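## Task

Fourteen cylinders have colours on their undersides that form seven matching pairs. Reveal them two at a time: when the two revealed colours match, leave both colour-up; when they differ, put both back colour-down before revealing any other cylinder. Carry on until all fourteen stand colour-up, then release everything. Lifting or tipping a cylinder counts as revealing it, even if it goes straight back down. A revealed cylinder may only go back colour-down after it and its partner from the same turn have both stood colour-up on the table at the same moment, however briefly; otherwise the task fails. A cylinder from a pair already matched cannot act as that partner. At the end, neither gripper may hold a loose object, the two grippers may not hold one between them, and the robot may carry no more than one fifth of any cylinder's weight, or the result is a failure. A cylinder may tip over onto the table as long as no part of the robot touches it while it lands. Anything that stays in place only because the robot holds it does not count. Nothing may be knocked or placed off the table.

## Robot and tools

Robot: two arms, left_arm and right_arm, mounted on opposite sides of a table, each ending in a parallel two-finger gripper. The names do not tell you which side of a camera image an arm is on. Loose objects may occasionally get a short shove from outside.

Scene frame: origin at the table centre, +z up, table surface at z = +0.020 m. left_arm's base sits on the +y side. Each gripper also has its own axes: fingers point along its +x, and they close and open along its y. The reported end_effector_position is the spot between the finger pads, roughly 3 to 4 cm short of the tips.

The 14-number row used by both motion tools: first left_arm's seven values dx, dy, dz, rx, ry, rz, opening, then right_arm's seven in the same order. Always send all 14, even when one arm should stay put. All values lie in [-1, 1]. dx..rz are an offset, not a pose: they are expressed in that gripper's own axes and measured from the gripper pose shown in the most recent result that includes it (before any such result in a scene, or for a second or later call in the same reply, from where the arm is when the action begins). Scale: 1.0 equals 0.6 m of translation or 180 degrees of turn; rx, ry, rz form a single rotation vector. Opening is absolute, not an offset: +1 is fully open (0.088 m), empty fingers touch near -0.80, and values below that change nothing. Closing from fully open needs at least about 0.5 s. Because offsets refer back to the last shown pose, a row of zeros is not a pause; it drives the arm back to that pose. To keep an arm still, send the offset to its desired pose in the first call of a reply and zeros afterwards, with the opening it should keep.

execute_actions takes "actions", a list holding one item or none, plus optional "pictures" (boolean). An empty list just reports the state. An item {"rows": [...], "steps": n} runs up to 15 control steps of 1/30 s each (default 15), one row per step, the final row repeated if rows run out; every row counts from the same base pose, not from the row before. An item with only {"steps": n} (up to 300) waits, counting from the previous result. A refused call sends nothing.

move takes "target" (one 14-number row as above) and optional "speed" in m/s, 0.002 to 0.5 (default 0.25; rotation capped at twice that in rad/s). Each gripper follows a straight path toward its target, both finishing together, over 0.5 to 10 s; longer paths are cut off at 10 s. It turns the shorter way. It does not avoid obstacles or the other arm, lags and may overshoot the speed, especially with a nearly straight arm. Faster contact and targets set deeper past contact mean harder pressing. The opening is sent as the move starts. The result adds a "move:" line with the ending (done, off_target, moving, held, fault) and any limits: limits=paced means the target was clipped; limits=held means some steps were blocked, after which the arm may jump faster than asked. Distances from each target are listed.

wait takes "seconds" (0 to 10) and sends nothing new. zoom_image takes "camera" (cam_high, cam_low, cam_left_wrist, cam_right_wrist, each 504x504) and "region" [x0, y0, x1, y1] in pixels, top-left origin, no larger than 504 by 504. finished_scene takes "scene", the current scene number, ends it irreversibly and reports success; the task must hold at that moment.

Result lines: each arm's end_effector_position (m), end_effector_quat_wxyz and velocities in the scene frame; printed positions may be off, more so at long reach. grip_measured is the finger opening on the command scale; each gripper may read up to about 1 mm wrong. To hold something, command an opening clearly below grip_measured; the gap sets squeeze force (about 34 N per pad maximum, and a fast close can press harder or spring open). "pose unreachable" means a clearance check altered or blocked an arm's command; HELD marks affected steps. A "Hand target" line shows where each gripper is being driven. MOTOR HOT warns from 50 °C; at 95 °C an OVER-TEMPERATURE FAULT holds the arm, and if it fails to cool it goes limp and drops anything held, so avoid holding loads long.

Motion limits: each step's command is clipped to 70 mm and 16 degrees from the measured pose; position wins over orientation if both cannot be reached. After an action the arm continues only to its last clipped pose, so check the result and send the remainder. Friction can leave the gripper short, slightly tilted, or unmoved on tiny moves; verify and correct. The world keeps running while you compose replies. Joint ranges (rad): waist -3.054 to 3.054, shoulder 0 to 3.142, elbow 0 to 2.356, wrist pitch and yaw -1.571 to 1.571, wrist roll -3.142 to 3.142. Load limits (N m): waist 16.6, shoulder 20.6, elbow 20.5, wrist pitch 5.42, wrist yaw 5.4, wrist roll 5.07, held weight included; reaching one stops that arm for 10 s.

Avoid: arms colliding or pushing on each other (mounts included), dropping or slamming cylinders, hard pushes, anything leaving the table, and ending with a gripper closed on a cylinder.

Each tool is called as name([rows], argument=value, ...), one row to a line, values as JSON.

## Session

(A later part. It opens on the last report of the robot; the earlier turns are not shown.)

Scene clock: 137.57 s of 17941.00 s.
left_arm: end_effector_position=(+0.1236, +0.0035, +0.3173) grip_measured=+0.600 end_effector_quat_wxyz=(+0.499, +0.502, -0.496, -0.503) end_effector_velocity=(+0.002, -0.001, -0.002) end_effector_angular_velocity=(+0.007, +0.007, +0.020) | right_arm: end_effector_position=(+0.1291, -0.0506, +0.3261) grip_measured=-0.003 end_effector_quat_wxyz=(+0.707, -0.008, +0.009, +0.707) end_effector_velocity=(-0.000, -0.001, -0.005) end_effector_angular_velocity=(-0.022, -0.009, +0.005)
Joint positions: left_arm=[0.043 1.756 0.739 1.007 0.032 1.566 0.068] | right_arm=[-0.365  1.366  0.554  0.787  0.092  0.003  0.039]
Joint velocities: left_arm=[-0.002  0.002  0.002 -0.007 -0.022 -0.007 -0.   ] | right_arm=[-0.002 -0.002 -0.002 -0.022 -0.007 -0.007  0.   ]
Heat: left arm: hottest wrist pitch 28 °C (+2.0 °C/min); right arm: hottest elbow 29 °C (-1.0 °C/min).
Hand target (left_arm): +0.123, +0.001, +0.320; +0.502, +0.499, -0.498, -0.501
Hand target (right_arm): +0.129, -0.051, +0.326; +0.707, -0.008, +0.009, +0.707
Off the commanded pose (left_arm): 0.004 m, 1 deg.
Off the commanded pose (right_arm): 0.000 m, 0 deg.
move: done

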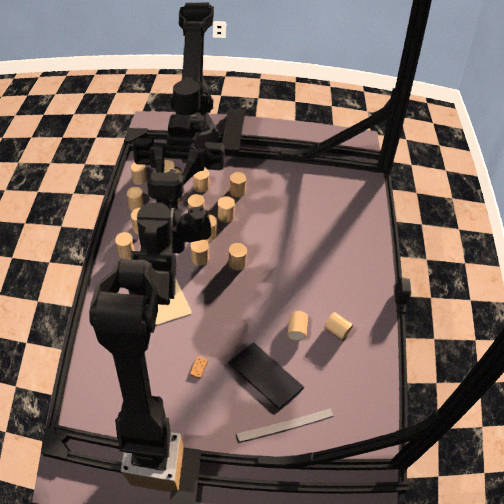

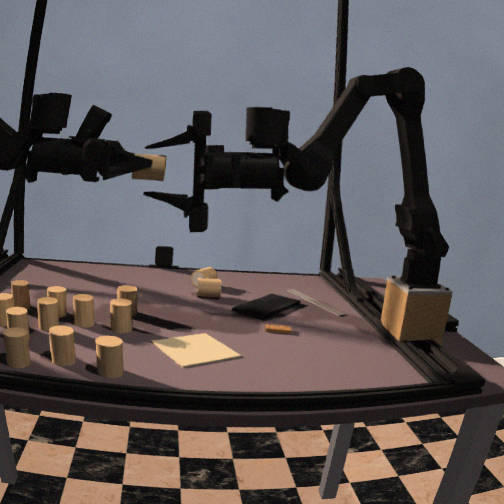

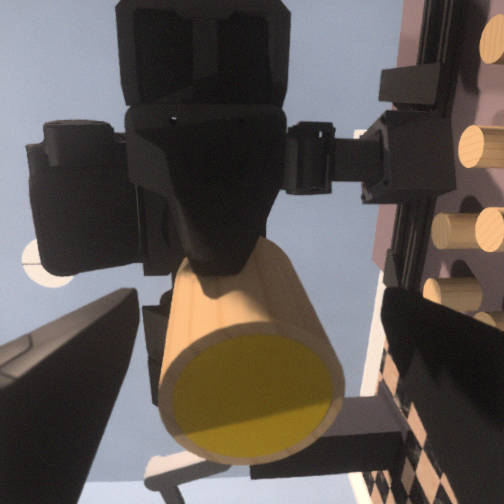

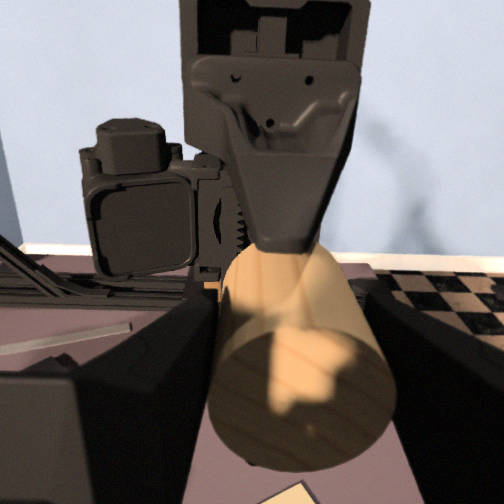

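execute_actions([
  {"rows":[[0,0,0,0,0,0,-0.4,0,0,0,0,0,0,-0.4]],"steps":12},
], pictures=false)

execute_actions([
  {"rows":[[0,0,0,0,0,0,-0.4,0,0,0,0,0,0,0.5]],"steps":8},
], pictures=false)

execute_actions([
  {"rows":[[-0.01,0,0,0,0,0,-0.4,-0.01,0,0,0,0,0,0.5],[-0.02,0,0,0,0,0,-0.4,-0.02,0,0,0,0,0,0.5],[-0.03,0,0,0,0,0,-0.4,-0.03,0,0,0,0,0,0.5],[-0.04,0,0,0,0,0,-0.4,-0.04,0,0,0,0,0,0.5],[-0.05,0,0,0,0,0,-0.4,-0.05,0,0,0,0,0,0.5]],"steps":15},
])

Scene clock: 153.57 s of 17941.00 s.
left_arm: end_effector_position=(+0.1235, +0.0029, +0.3183) grip_measured=+0.036 end_effector_quat_wxyz=(+0.500, +0.501, -0.497, -0.502) end_effector_velocity=(-0.005, +0.001, -0.001) end_effector_angular_velocity=(+0.007, +0.008, -0.015) | right_arm: end_effector_position=(+0.1291, -0.0507, +0.3245) grip_measured=-0.003 end_effector_quat_wxyz=(+0.707, -0.011, +0.011, +0.707) end_effector_velocity=(-0.000, +0.000, +0.000) end_effector_angular_velocity=(-0.002, +0.007, +0.005)
Joint positions: left_arm=[0.042 1.758 0.741 1.011 0.032 1.566 0.041] | right_arm=[-0.365  1.367  0.553  0.782  0.092  0.003  0.039]
Joint velocities: left_arm=[-0.007 -0.002 -0.002 -0.007  0.007 -0.007 -0.   ] | right_arm=[-0.002 -0.002  0.002 -0.007 -0.007  0.007 -0.   ]
Heat: left arm: hottest wrist pitch 29 °C (+3.0 °C/min); right arm: hottest elbow 29 °C (+0.0 °C/min).
Hand target (left_arm): +0.124, +0.003, +0.317; +0.499, +0.502, -0.496, -0.503
Hand target (right_arm): +0.129, -0.051, +0.326; +0.707, -0.008, +0.009, +0.707
Off the commanded pose (left_arm): 0.001 m, 0 deg.
Off the commanded pose (right_arm): 0.002 m, 0 deg.
Steps of this call (steps 1 to 468: nothing new was sent; steps 469 to 480: all 12 steps of this action). Readings (end_effector_position):
469: left_arm (+0.1233, +0.0029, +0.3176) | right_arm (+0.1291, -0.0507, +0.3255)
470: left_arm (+0.1233, +0.0029, +0.3176) | right_arm (+0.1291, -0.0507, +0.3255)
472: left_arm (+0.1233, +0.0029, +0.3181) | right_arm (+0.1291, -0.0507, +0.3250)
476: left_arm (+0.1235, +0.0029, +0.3183) | right_arm (+0.1291, -0.0507, +0.3245)
480: the state above

Scene clock: 153.83 s of 17941.00 s.
left_arm: end_effector_position=(+0.1235, +0.0029, +0.3175) grip_measured=+0.036 end_effector_quat_wxyz=(+0.499, +0.502, -0.496, -0.503) end_effector_velocity=(-0.000, +0.001, -0.005) end_effector_angular_velocity=(+0.022, -0.007, +0.005) | right_arm: end_effector_position=(+0.1290, -0.0507, +0.3244) grip_measured=+0.490 end_effector_quat_wxyz=(+0.707, -0.011, +0.011, +0.707) end_effector_velocity=(+0.000, -0.002, +0.001) end_effector_angular_velocity=(+0.007, -0.021, +0.006)
Joint positions: left_arm=[0.042 1.758 0.741 1.007 0.032 1.566 0.041] | right_arm=[-0.365  1.367  0.553  0.782  0.092  0.003  0.063]
Joint velocities: left_arm=[-0.002 -0.002 -0.002 -0.022 -0.007  0.007 -0.   ] | right_arm=[-0.002 -0.007 -0.007  0.007 -0.007 -0.022  0.029]
Heat: left arm: hottest wrist pitch 29 °C (+3.0 °C/min); right arm: hottest elbow 29 °C (+0.0 °C/min).
Hand target (left_arm): +0.124, +0.003, +0.318; +0.500, +0.501, -0.497, -0.502
Hand target (right_arm): +0.129, -0.051, +0.325; +0.707, -0.011, +0.011, +0.707
Off the commanded pose (left_arm): 0.001 m, 0 deg.
Off the commanded pose (right_arm): 0.000 m, 0 deg.
Steps of this call (steps 1 to 8: all 8 steps of this action). Readings (end_effector_position):
1: left_arm (+0.1235, +0.0029, +0.3183) | right_arm (+0.1291, -0.0507, +0.3245)
2: left_arm (+0.1235, +0.0029, +0.3184) | right_arm (+0.1291, -0.0507, +0.3245)
4: left_arm (+0.1235, +0.0029, +0.3181) | right_arm (+0.1290, -0.0507, +0.3244)
8: the state above

Scene clock: 154.33 s of 17941.00 s.
left_arm: end_effector_position=(+0.1225, +0.0302, +0.3147) grip_measured=+0.035 end_effector_quat_wxyz=(+0.497, +0.504, -0.494, -0.506) end_effector_velocity=(-0.002, +0.005, -0.004) end_effector_angular_velocity=(+0.007, +0.008, -0.010) | right_arm: end_effector_position=(+0.1289, -0.0775, +0.3268) grip_measured=+0.500 end_effector_quat_wxyz=(+0.706, -0.010, +0.011, +0.708) end_effector_velocity=(+0.000, -0.004, -0.009) end_effector_angular_velocity=(-0.036, -0.011, +0.005)
Joint positions: left_arm=[0.042 1.669 0.63  1.021 0.032 1.566 0.041] | right_arm=[-0.353  1.235  0.474  0.731  0.102  0.003  0.063]
Joint velocities: left_arm=[-0.002 -0.007 -0.022  0.007  0.007 -0.007 -0.   ] | right_arm=[-0.002 -0.017 -0.017 -0.037 -0.007 -0.007 -0.   ]
Heat: left arm: hottest wrist pitch 29 °C (+3.0 °C/min); right arm: hottest elbow 29 °C (+0.0 °C/min).
Hand target (left_arm): +0.123, +0.033, +0.318; +0.499, +0.501, -0.496, -0.503
Hand target (right_arm): +0.129, -0.081, +0.325; +0.707, -0.011, +0.012, +0.707
Off the commanded pose (left_arm): 0.004 m, 1 deg.
Off the commanded pose (right_arm): 0.004 m, 0 deg.
Steps of this call (steps 1 to 15: all 15 steps of this action). Readings (end_effector_position):
1: left_arm (+0.1235, +0.0032, +0.3174) | right_arm (+0.1290, -0.0509, +0.3242)
2: left_arm (+0.1234, +0.0049, +0.3168) | right_arm (+0.1290, -0.0524, +0.3242)
4: left_arm (+0.1232, +0.0120, +0.3140) | right_arm (+0.1291, -0.0591, +0.3240)
8: left_arm (+0.1227, +0.0266, +0.3122) | right_arm (+0.1289, -0.0735, +0.3264)
15: the state above

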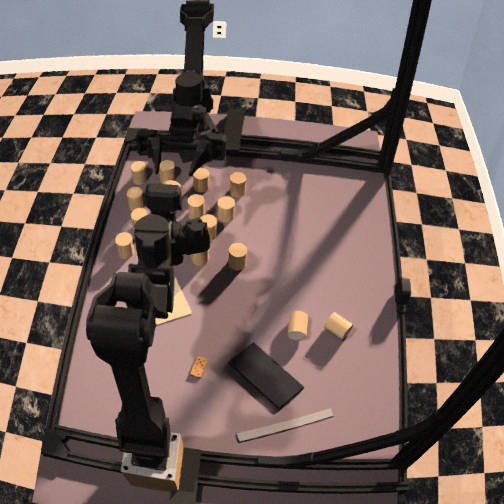

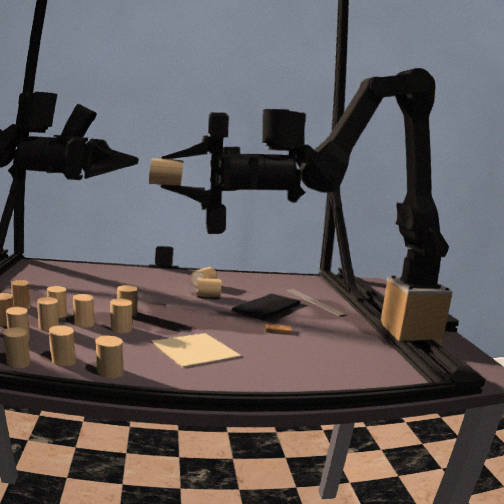

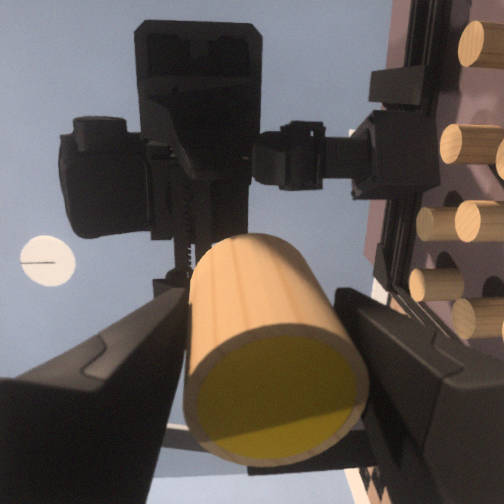

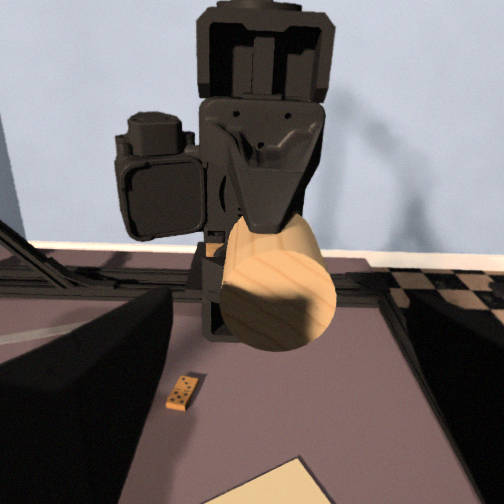

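move(target=[-0.11,-0.311,0.154,0,0,-0.494,-0.4, -0.083,-0.185,-0.322,0,0.49,0,0.5], speed=0.4)

Scene clock: 168.47 s of 17941.00 s.
left_arm: end_effector_position=(+0.0303, +0.1023, +0.1286) grip_measured=+0.019 end_effector_quat_wxyz=(+0.001, +0.706, +0.003, -0.709) end_effector_velocity=(+0.004, +0.005, -0.001) end_effector_angular_velocity=(+0.021, -0.027, +0.005) | right_arm: end_effector_position=(+0.2390, -0.1357, +0.1365) grip_measured=+0.500 end_effector_quat_wxyz=(+0.504, -0.495, +0.501, +0.499) end_effector_velocity=(-0.002, -0.004, -0.000) end_effector_angular_velocity=(-0.015, +0.027, +0.000)
Joint positions: left_arm=[-0.209  2.103  1.378 -0.848  0.005  1.347  0.04 ] | right_arm=[-0.732  1.853  1.168 -0.88  -0.003 -0.265  0.064]
Joint velocities: left_arm=[-0.002  0.002 -0.002 -0.022 -0.022 -0.007 -0.   ] | right_arm=[-0.007  0.002  0.002 -0.022 -0.022 -0.007  0.   ]
Heat: left arm: hottest wrist pitch 30 °C (+4.0 °C/min); right arm: hottest elbow 30 °C (+1.0 °C/min).
Hand target (left_arm): +0.029, +0.100, +0.129; +0.002, +0.704, +0.002, -0.710
Hand target (right_arm): +0.241, -0.133, +0.136; +0.504, -0.497, +0.501, +0.498
Off the commanded pose (left_arm): 0.003 m, 0 deg.
Off the commanded pose (right_arm): 0.003 m, 1 deg.
move: done

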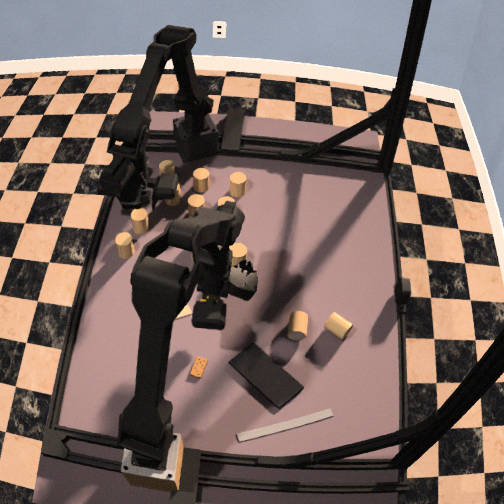

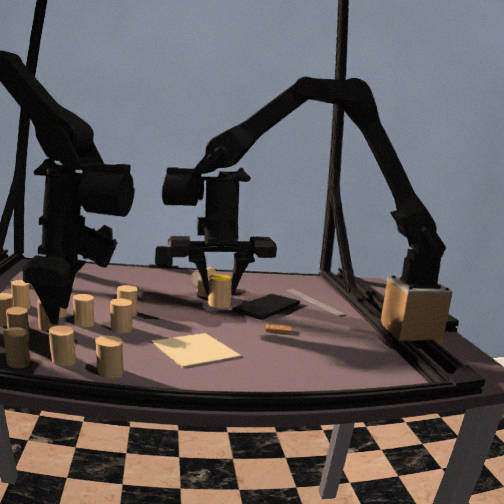

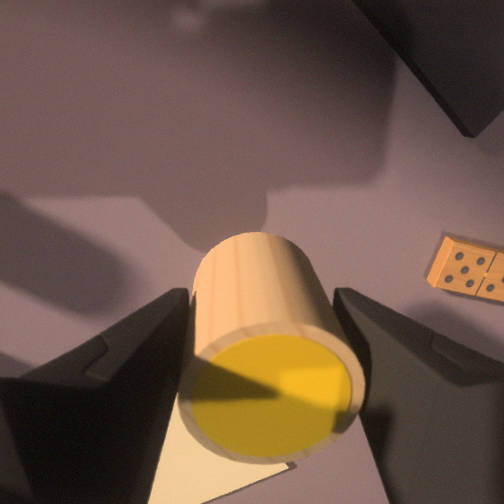

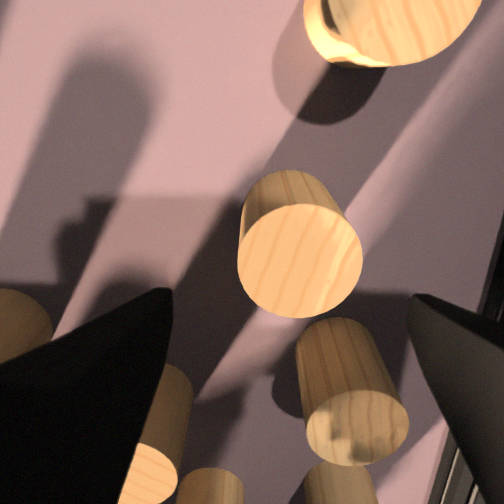

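move(target=[0.075,0,0,0,0,0,-0.4, 0.096,-0.009,0,0,0.004,0,0.5], speed=0.08)

zoom_image(camera="cam_low", region=[0, 240, 300, 400])

Scene clock: 175.20 s of 17941.00 s.
left_arm: end_effector_position=(+0.0298, +0.1004, +0.0863) grip_measured=+0.013 end_effector_quat_wxyz=(+0.003, +0.705, +0.000, -0.709) end_effector_velocity=(-0.000, -0.001, +0.000) end_effector_angular_velocity=(-0.009, -0.006, -0.010) | right_arm: end_effector_position=(+0.2444, -0.1317, +0.0839) grip_measured=+0.500 end_effector_quat_wxyz=(+0.505, -0.495, +0.500, +0.500) end_effector_velocity=(-0.001, -0.001, -0.001) end_effector_angular_velocity=(+0.004, +0.006, +0.020)
Joint positions: left_arm=[-0.209  2.189  1.323 -0.7    0.005  1.347  0.04 ] | right_arm=[-0.745  1.973  1.093 -0.681 -0.003 -0.278  0.064]
Joint velocities: left_arm=[-0.002 -0.002 -0.002  0.007 -0.007  0.007 -0.   ] | right_arm=[-0.002 -0.002 -0.007  0.007 -0.007 -0.022 -0.   ]
Heat: left arm: hottest shoulder 28 °C (+1.0 °C/min); right arm: hottest elbow 30 °C (+1.0 °C/min).
Hand target (left_arm): +0.030, +0.103, +0.083; +0.001, +0.706, +0.003, -0.709
Hand target (right_arm): +0.245, -0.136, +0.079; +0.501, -0.498, +0.504, +0.496
Off the commanded pose (left_arm): 0.003 m, 0 deg.
Off the commanded pose (right_arm): 0.006 m, 1 deg.
move: done

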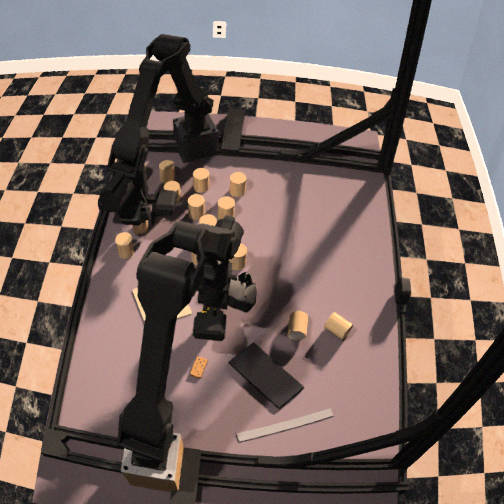

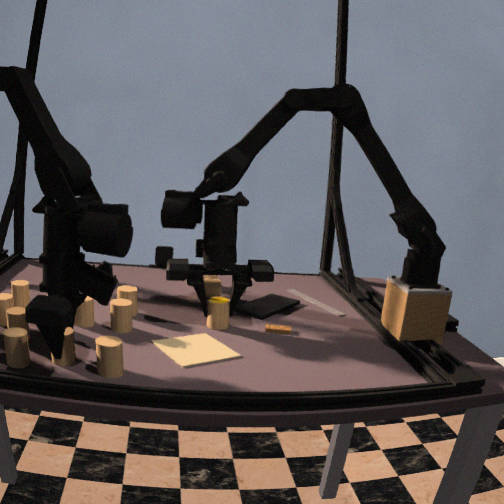

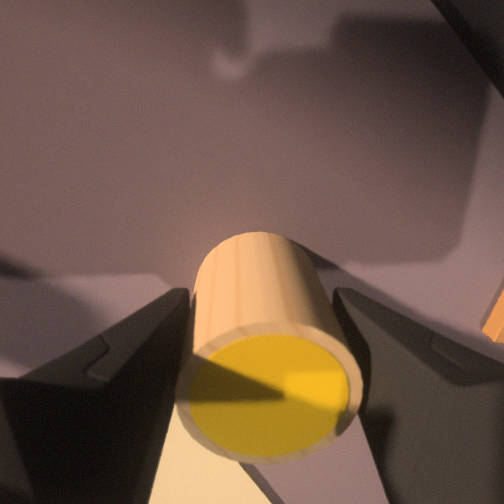

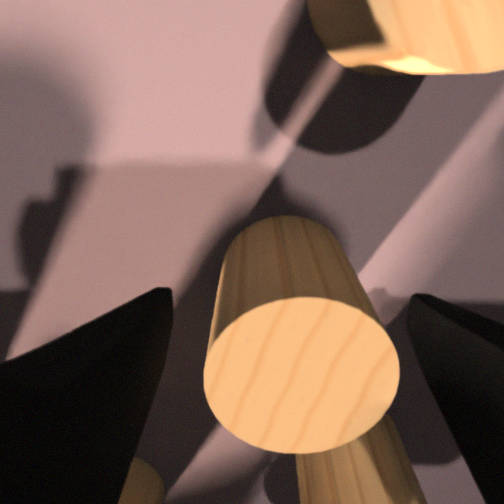

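Region (0, 240, 300, 400) of cam_low's 504x504 image, scaled by 1.680, with more detail than that image has; it fills the top 269 rows of this view, and the rest is white.

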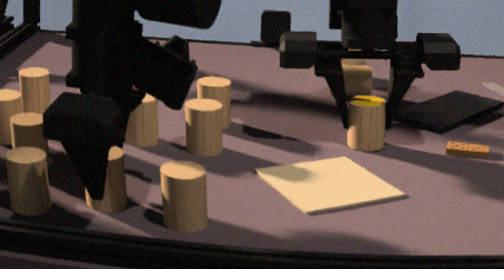

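move(target=[0.015,0,0,0,0,0,-0.4, 0,0,0,0,0,0,-0.4], speed=0.02)

Scene clock: 179.77 s of 17941.00 s.
left_arm: end_effector_position=(+0.0290, +0.0965, +0.0846) grip_measured=+0.009 end_effector_quat_wxyz=(+0.009, +0.703, -0.006, -0.711) end_effector_velocity=(+0.001, +0.002, +0.000) end_effector_angular_velocity=(+0.006, -0.009, +0.005) | right_arm: end_effector_position=(+0.2446, -0.1319, +0.0836) grip_measured=+0.000 end_effector_quat_wxyz=(+0.505, -0.495, +0.500, +0.500) end_effector_velocity=(+0.001, -0.002, +0.000) end_effector_angular_velocity=(-0.005, +0.009, -0.015)
Joint positions: left_arm=[-0.209  2.193  1.323 -0.677  0.005  1.347  0.039] | right_arm=[-0.745  1.973  1.093 -0.681 -0.002 -0.278  0.039]
Joint velocities: left_arm=[-0.002 -0.002 -0.002 -0.007 -0.007 -0.007 -0.   ] | right_arm=[-0.007 -0.002 -0.002 -0.007 -0.007  0.007 -0.   ]
Heat: left arm: hottest shoulder 28 °C (+1.0 °C/min); right arm: hottest elbow 29 °C (+0.0 °C/min).
Hand target (left_arm): +0.030, +0.100, +0.077; +0.004, +0.705, +0.000, -0.709
Hand target (right_arm): +0.245, -0.132, +0.084; +0.505, -0.495, +0.500, +0.500
Off the commanded pose (left_arm): 0.008 m, 1 deg.
Off the commanded pose (right_arm): 0.000 m, 0 deg.
move: done

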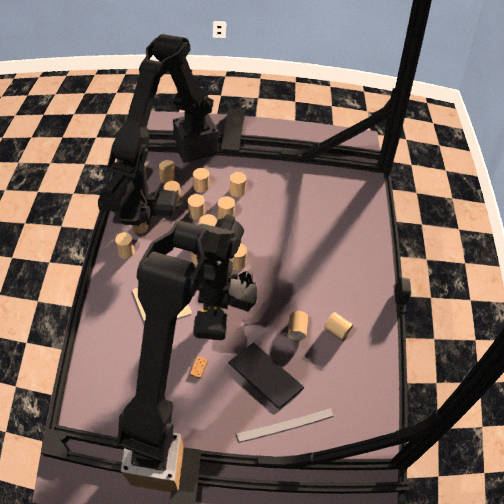

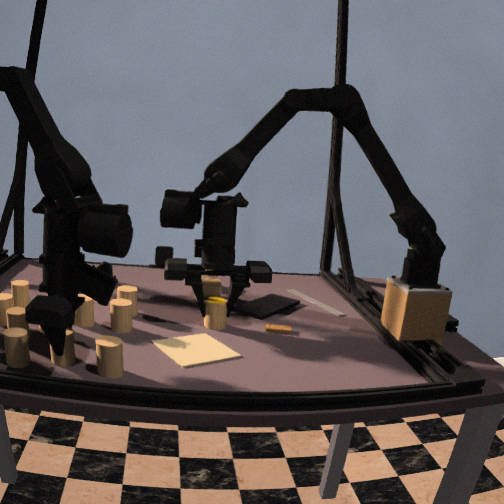

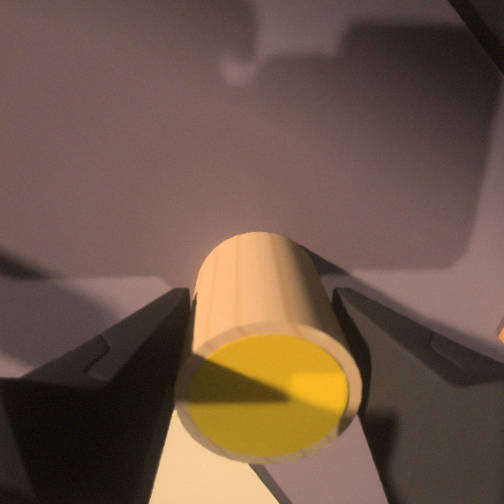

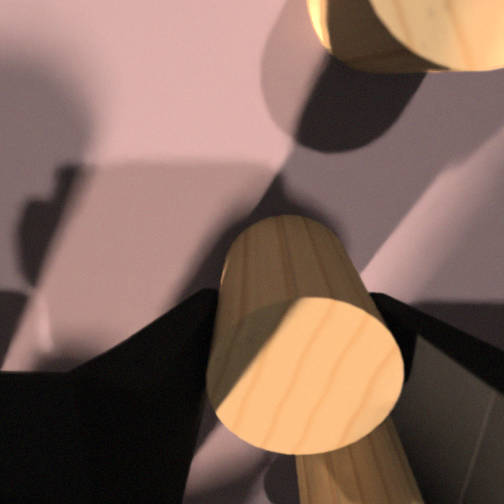

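move(target=[-0.13,0,0,0,0,0,0.6, -0.133,0,0,0,0,0,-0.4], speed=0.15)

move(target=[-0.278,0.032,-0.158,0,0,0.5,0.6, -0.282,0.1925,0.143,0,-0.503,0,-0.4], speed=0.4)

Scene clock: 195.53 s of 17941.00 s.
left_arm: end_effector_position=(+0.0304, +0.1019, +0.1563) grip_measured=+0.600 end_effector_quat_wxyz=(+0.003, +0.706, +0.001, -0.709) end_effector_velocity=(-0.000, -0.001, +0.000) end_effector_angular_velocity=(-0.009, -0.006, +0.005) | right_arm: end_effector_position=(+0.2432, -0.1367, +0.1559) grip_measured=+0.000 end_effector_quat_wxyz=(+0.497, -0.499, +0.508, +0.495) end_effector_velocity=(-0.000, +0.001, +0.001) end_effector_angular_velocity=(-0.000, +0.008, -0.010)
Joint positions: left_arm=[-0.209  2.056  1.425 -0.937  0.004  1.347  0.068] | right_arm=[-0.745  1.841  1.236 -0.981 -0.002 -0.278  0.039]
Joint velocities: left_arm=[-0.002 -0.002 -0.002  0.007 -0.007 -0.007 -0.   ] | right_arm=[-0.002  0.002  0.007 -0.007 -0.007  0.007  0.   ]
Heat: left arm: hottest shoulder 29 °C (+1.0 °C/min); right arm: hottest elbow 29 °C (+0.0 °C/min).
Hand target (left_arm): +0.030, +0.098, +0.163; +0.009, +0.704, -0.006, -0.711
Hand target (right_arm): +0.244, -0.133, +0.163; +0.505, -0.495, +0.500, +0.500
Off the commanded pose (left_arm): 0.007 m, 1 deg.
Off the commanded pose (right_arm): 0.009 m, 1 deg.
move: off_target (right_arm)

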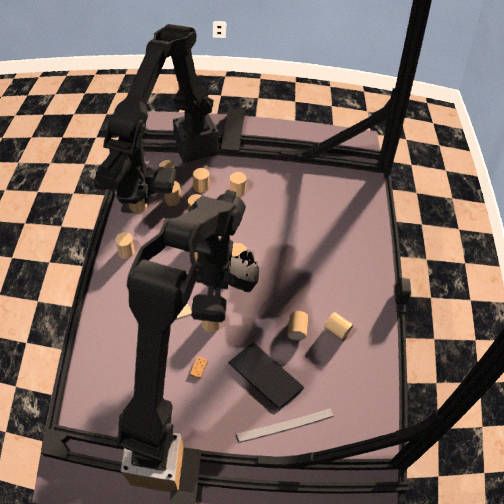

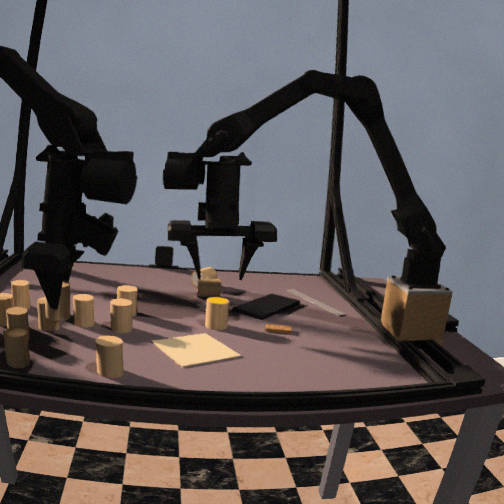

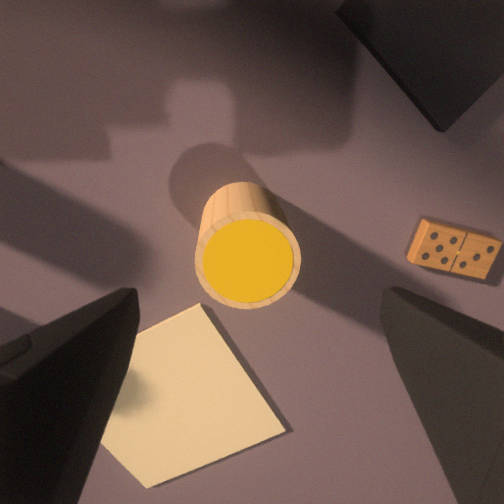

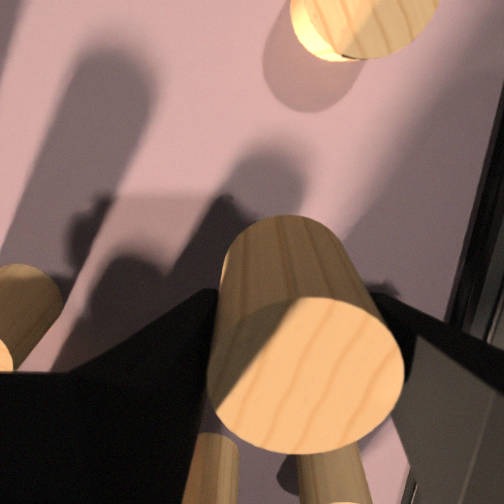

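Scene clock: 198.07 s of 17941.00 s.
left_arm: end_effector_position=(+0.1250, +0.0821, +0.3288) grip_measured=+0.600 end_effector_quat_wxyz=(+0.503, +0.497, -0.503, -0.497) end_effector_velocity=(+0.000, +0.000, +0.003) end_effector_angular_velocity=(-0.017, +0.007, +0.015) | right_arm: end_effector_position=(+0.1286, -0.0475, +0.3303) grip_measured=+0.000 end_effector_quat_wxyz=(+0.706, +0.006, +0.002, +0.708) end_effector_velocity=(-0.000, -0.000, -0.000) end_effector_angular_velocity=(+0.002, -0.007, +0.005)
Joint positions: left_arm=[0.061 1.442 0.448 1.008 0.051 1.57  0.068] | right_arm=[-0.366  1.387  0.558  0.835  0.087  0.011  0.039]
Joint velocities: left_arm=[-0.007  0.002 -0.002  0.022 -0.022 -0.007 -0.   ] | right_arm=[-0.002  0.002 -0.002  0.007 -0.007 -0.007 -0.   ]
Heat: left arm: hottest shoulder 29 °C (+1.0 °C/min); right arm: hottest elbow 29 °C (+0.0 °C/min).
Hand target (left_arm): +0.126, +0.083, +0.324; +0.502, +0.499, -0.500, -0.499
Hand target (right_arm): +0.128, -0.048, +0.324; +0.706, +0.001, +0.005, +0.708
Off the commanded pose (left_arm): 0.006 m, 1 deg.
Off the commanded pose (right_arm): 0.006 m, 1 deg.
move: done

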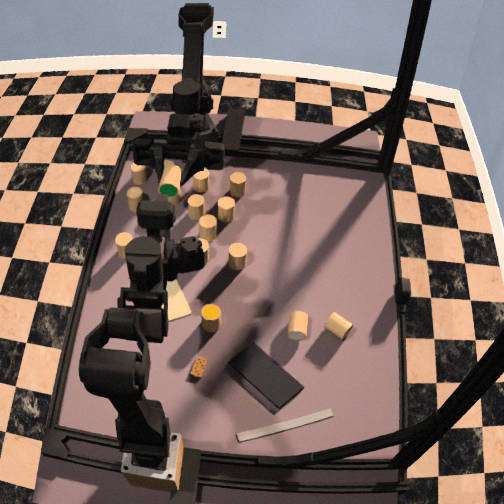

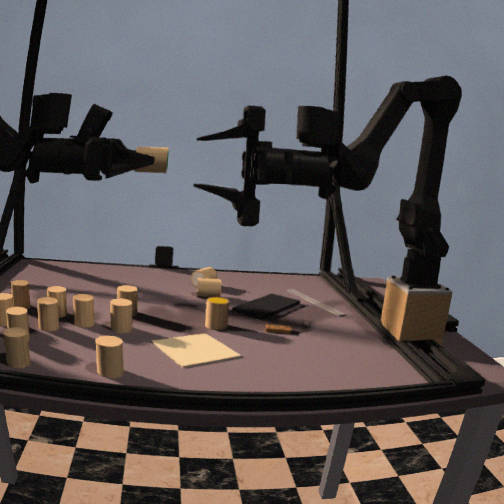

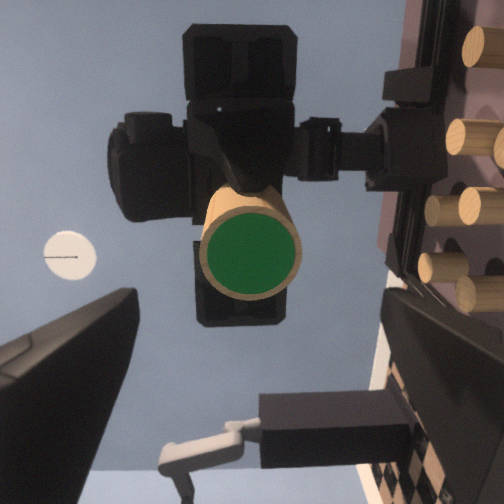

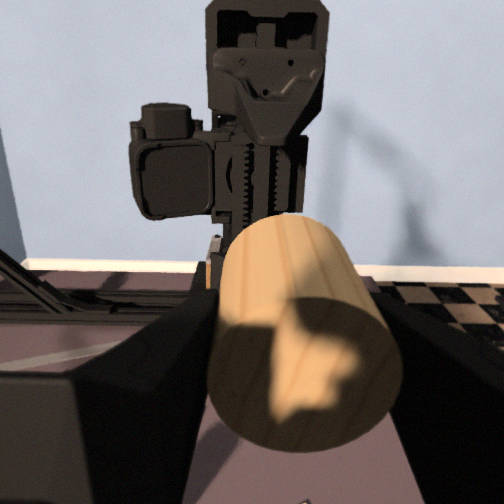

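move(target=[0.133,0.008,0.002,0,0,0,0.6, 0,0,0,0,0,0,-0.4], speed=0.12)

Scene clock: 204.07 s of 17941.00 s.
left_arm: end_effector_position=(+0.1250, +0.0054, +0.3321) grip_measured=+0.600 end_effector_quat_wxyz=(+0.502, +0.498, -0.502, -0.498) end_effector_velocity=(-0.002, -0.001, -0.002) end_effector_angular_velocity=(+0.007, -0.007, -0.010) | right_arm: end_effector_position=(+0.1285, -0.0476, +0.3293) grip_measured=+0.000 end_effector_quat_wxyz=(+0.706, +0.005, +0.003, +0.708) end_effector_velocity=(+0.002, -0.000, -0.002) end_effector_angular_velocity=(-0.007, -0.008, -0.000)
Joint positions: left_arm=[0.048 1.716 0.748 0.976 0.038 1.57  0.068] | right_arm=[-0.366  1.388  0.557  0.835  0.088  0.011  0.039]
Joint velocities: left_arm=[-0.002  0.002  0.002 -0.007  0.007  0.007 -0.   ] | right_arm=[-0.007 -0.002 -0.002 -0.007 -0.007 -0.007  0.   ]
Heat: left arm: hottest shoulder 28 °C (-1.0 °C/min); right arm: hottest elbow 29 °C (+0.0 °C/min).
Hand target (left_arm): +0.124, +0.003, +0.334; +0.504, +0.497, -0.503, -0.497
Hand target (right_arm): +0.129, -0.048, +0.330; +0.706, +0.006, +0.002, +0.708
Off the commanded pose (left_arm): 0.004 m, 0 deg.
Off the commanded pose (right_arm): 0.001 m, 0 deg.
move: done

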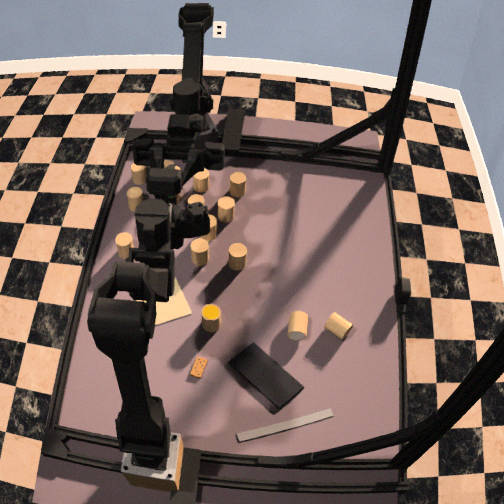

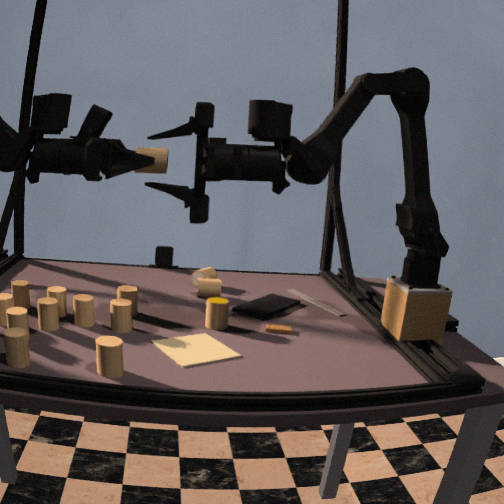

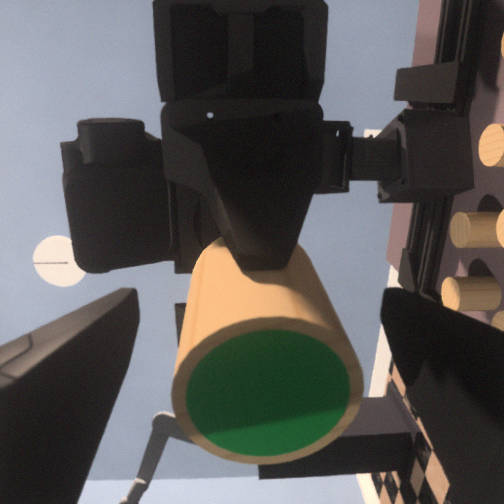

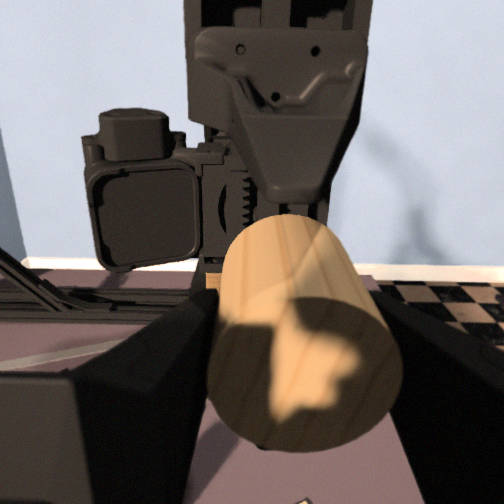

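execute_actions([
  {"rows":[[0,0,0,0,0,0,-0.4,0,0,0,0,0,0,-0.4]],"steps":9},
], pictures=false)

execute_actions([
  {"rows":[[0,0,0,0,0,0,-0.4,0,0,0,0,0,0,0.5],[0,0,0,0,0,0,-0.4,0,0,0,0,0,0,0.5],[0,0,0,0,0,0,-0.4,0,0,0,0,0,0,0.5],[0,0,0,0,0,0,-0.4,-0.02,0,0,0,0,0,0.5],[0,0,0,0,0,0,-0.4,-0.04,0,0,0,0,0,0.5],[0,0,0,0,0,0,-0.4,-0.06,0,0,0,0,0,0.5],[0,0,0,0,0,0,-0.4,-0.08,0,0,0,0,0,0.5],[0,0,0,0,0,0,-0.4,-0.1,0,0,0,0,0,0.5],[0,0,0,0,0,0,-0.4,-0.12,0,0,0,0,0,0.5]],"steps":15},
], pictures=false)

move(target=[-0.092,-0.287,0.283,0,0,-0.502,-0.4, 0,0,0,0,0,0,0.5], speed=0.4)

Scene clock: 218.47 s of 17941.00 s.
left_arm: end_effector_position=(+0.1249, +0.0048, +0.3320) grip_measured=+0.019 end_effector_quat_wxyz=(+0.502, +0.498, -0.502, -0.498) end_effector_velocity=(-0.002, +0.001, -0.005) end_effector_angular_velocity=(+0.022, +0.023, -0.010) | right_arm: end_effector_position=(+0.1287, -0.0476, +0.3288) grip_measured=+0.000 end_effector_quat_wxyz=(+0.706, +0.004, +0.003, +0.708) end_effector_velocity=(-0.000, +0.001, -0.001) end_effector_angular_velocity=(-0.007, -0.023, +0.005)
Joint positions: left_arm=[0.047 1.718 0.751 0.976 0.037 1.57  0.04 ] | right_arm=[-0.366  1.389  0.556  0.834  0.088  0.011  0.039]
Joint velocities: left_arm=[-0.002 -0.002 -0.002 -0.022  0.007 -0.022 -0.   ] | right_arm=[-0.002  0.002  0.002 -0.007 -0.007 -0.022 -0.   ]
Heat: left arm: hottest shoulder 28 °C (-2.0 °C/min); right arm: hottest elbow 30 °C (+0.0 °C/min).
Hand target (left_arm): +0.125, +0.005, +0.332; +0.502, +0.498, -0.502, -0.498
Hand target (right_arm): +0.129, -0.048, +0.329; +0.706, +0.005, +0.003, +0.708
Off the commanded pose (left_arm): 0.001 m, 0 deg.
Off the commanded pose (right_arm): 0.001 m, 0 deg.
Steps of this call (steps 1 to 423: nothing new was sent; steps 424 to 432: all 9 steps of this action). Readings (end_effector_position):
424: left_arm (+0.1249, +0.0048, +0.3320) | right_arm (+0.1287, -0.0476, +0.3289)
425: left_arm (+0.1249, +0.0048, +0.3320) | right_arm (+0.1287, -0.0476, +0.3289)
427: left_arm (+0.1249, +0.0048, +0.3320) | right_arm (+0.1287, -0.0476, +0.3289)
431: left_arm (+0.1249, +0.0048, +0.3320) | right_arm (+0.1287, -0.0476, +0.3288)
432: the state above

Scene clock: 218.97 s of 17941.00 s.
left_arm: end_effector_position=(+0.1249, +0.0048, +0.3317) grip_measured=+0.019 end_effector_quat_wxyz=(+0.502, +0.499, -0.501, -0.498) end_effector_velocity=(-0.000, +0.001, +0.002) end_effector_angular_velocity=(-0.007, +0.007, +0.005) | right_arm: end_effector_position=(+0.1282, -0.1130, +0.3323) grip_measured=+0.496 end_effector_quat_wxyz=(+0.705, +0.009, +0.000, +0.709) end_effector_velocity=(-0.001, -0.050, +0.011) end_effector_angular_velocity=(-0.007, -0.022, -0.000)
Joint positions: left_arm=[0.047 1.718 0.751 0.974 0.037 1.57  0.04 ] | right_arm=[-0.333  1.052  0.364  0.701  0.118  0.011  0.063]
Joint velocities: left_arm=[-0.002 -0.002 -0.002  0.007 -0.007 -0.007 -0.   ] | right_arm=[ 0.037 -0.335 -0.085 -0.256  0.037 -0.022  0.002]
Heat: left arm: hottest shoulder 28 °C (-2.0 °C/min); right arm: hottest elbow 30 °C (+0.0 °C/min).
Hand target (left_arm): +0.125, +0.005, +0.332; +0.502, +0.498, -0.502, -0.498
Hand target (right_arm): +0.128, -0.119, +0.329; +0.706, +0.004, +0.003, +0.708
Off the commanded pose (left_arm): 0.000 m, 0 deg.
Off the commanded pose (right_arm): 0.008 m, 1 deg.
Steps of this call (steps 1 to 15: all 15 steps of this action). Readings (end_effector_position):
1: left_arm (+0.1249, +0.0048, +0.3320) | right_arm (+0.1287, -0.0476, +0.3288)
2: left_arm (+0.1249, +0.0048, +0.3320) | right_arm (+0.1287, -0.0476, +0.3288)
4: left_arm (+0.1249, +0.0048, +0.3319) | right_arm (+0.1286, -0.0487, +0.3288)
8: left_arm (+0.1249, +0.0048, +0.3317) | right_arm (+0.1287, -0.0746, +0.3268)
15: the state above

Scene clock: 221.90 s of 17941.00 s.
left_arm: end_effector_position=(-0.0441, +0.0614, +0.1580) grip_measured=+0.015 end_effector_quat_wxyz=(-0.000, +0.707, +0.002, -0.707) end_effector_velocity=(+0.001, +0.003, -0.004) end_effector_angular_velocity=(+0.013, -0.013, -0.010) | right_arm: end_effector_position=(+0.1283, -0.1166, +0.3311) grip_measured=+0.500 end_effector_quat_wxyz=(+0.705, +0.006, +0.002, +0.709) end_effector_velocity=(-0.000, -0.001, -0.001) end_effector_angular_velocity=(+0.002, -0.007, +0.005)
Joint positions: left_arm=[-0.357  2.287  1.807 -1.094  0.002  1.202  0.04 ] | right_arm=[-0.331  1.029  0.356  0.679  0.122  0.011  0.064]
Joint velocities: left_arm=[-0.002  0.007 -0.002 -0.007 -0.007  0.007 -0.   ] | right_arm=[-0.002 -0.002 -0.007  0.007 -0.007 -0.007 -0.   ]
Heat: left arm: hottest shoulder 28 °C (-2.0 °C/min); right arm: hottest wrist pitch 31 °C (+1.0 °C/min).
Hand target (left_arm): -0.046, +0.059, +0.158; +0.001, +0.705, +0.002, -0.709
Hand target (right_arm): +0.128, -0.117, +0.331; +0.705, +0.006, +0.002, +0.709
Off the commanded pose (left_arm): 0.003 m, 0 deg.
Off the commanded pose (right_arm): 0.000 m, 0 deg.
move: done

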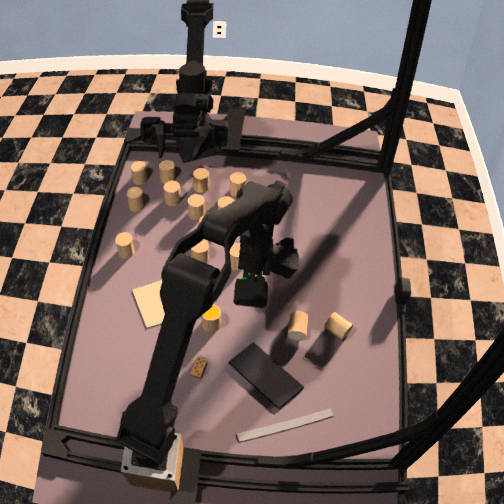

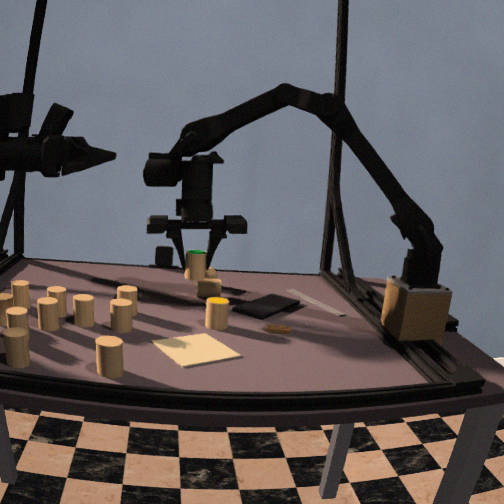

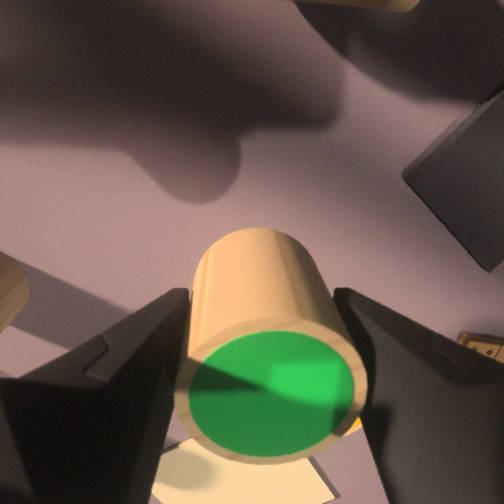

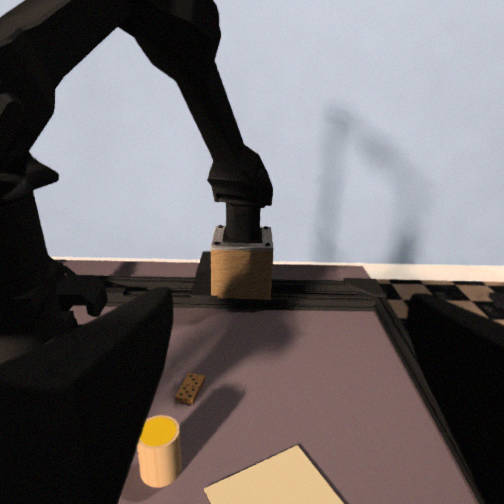

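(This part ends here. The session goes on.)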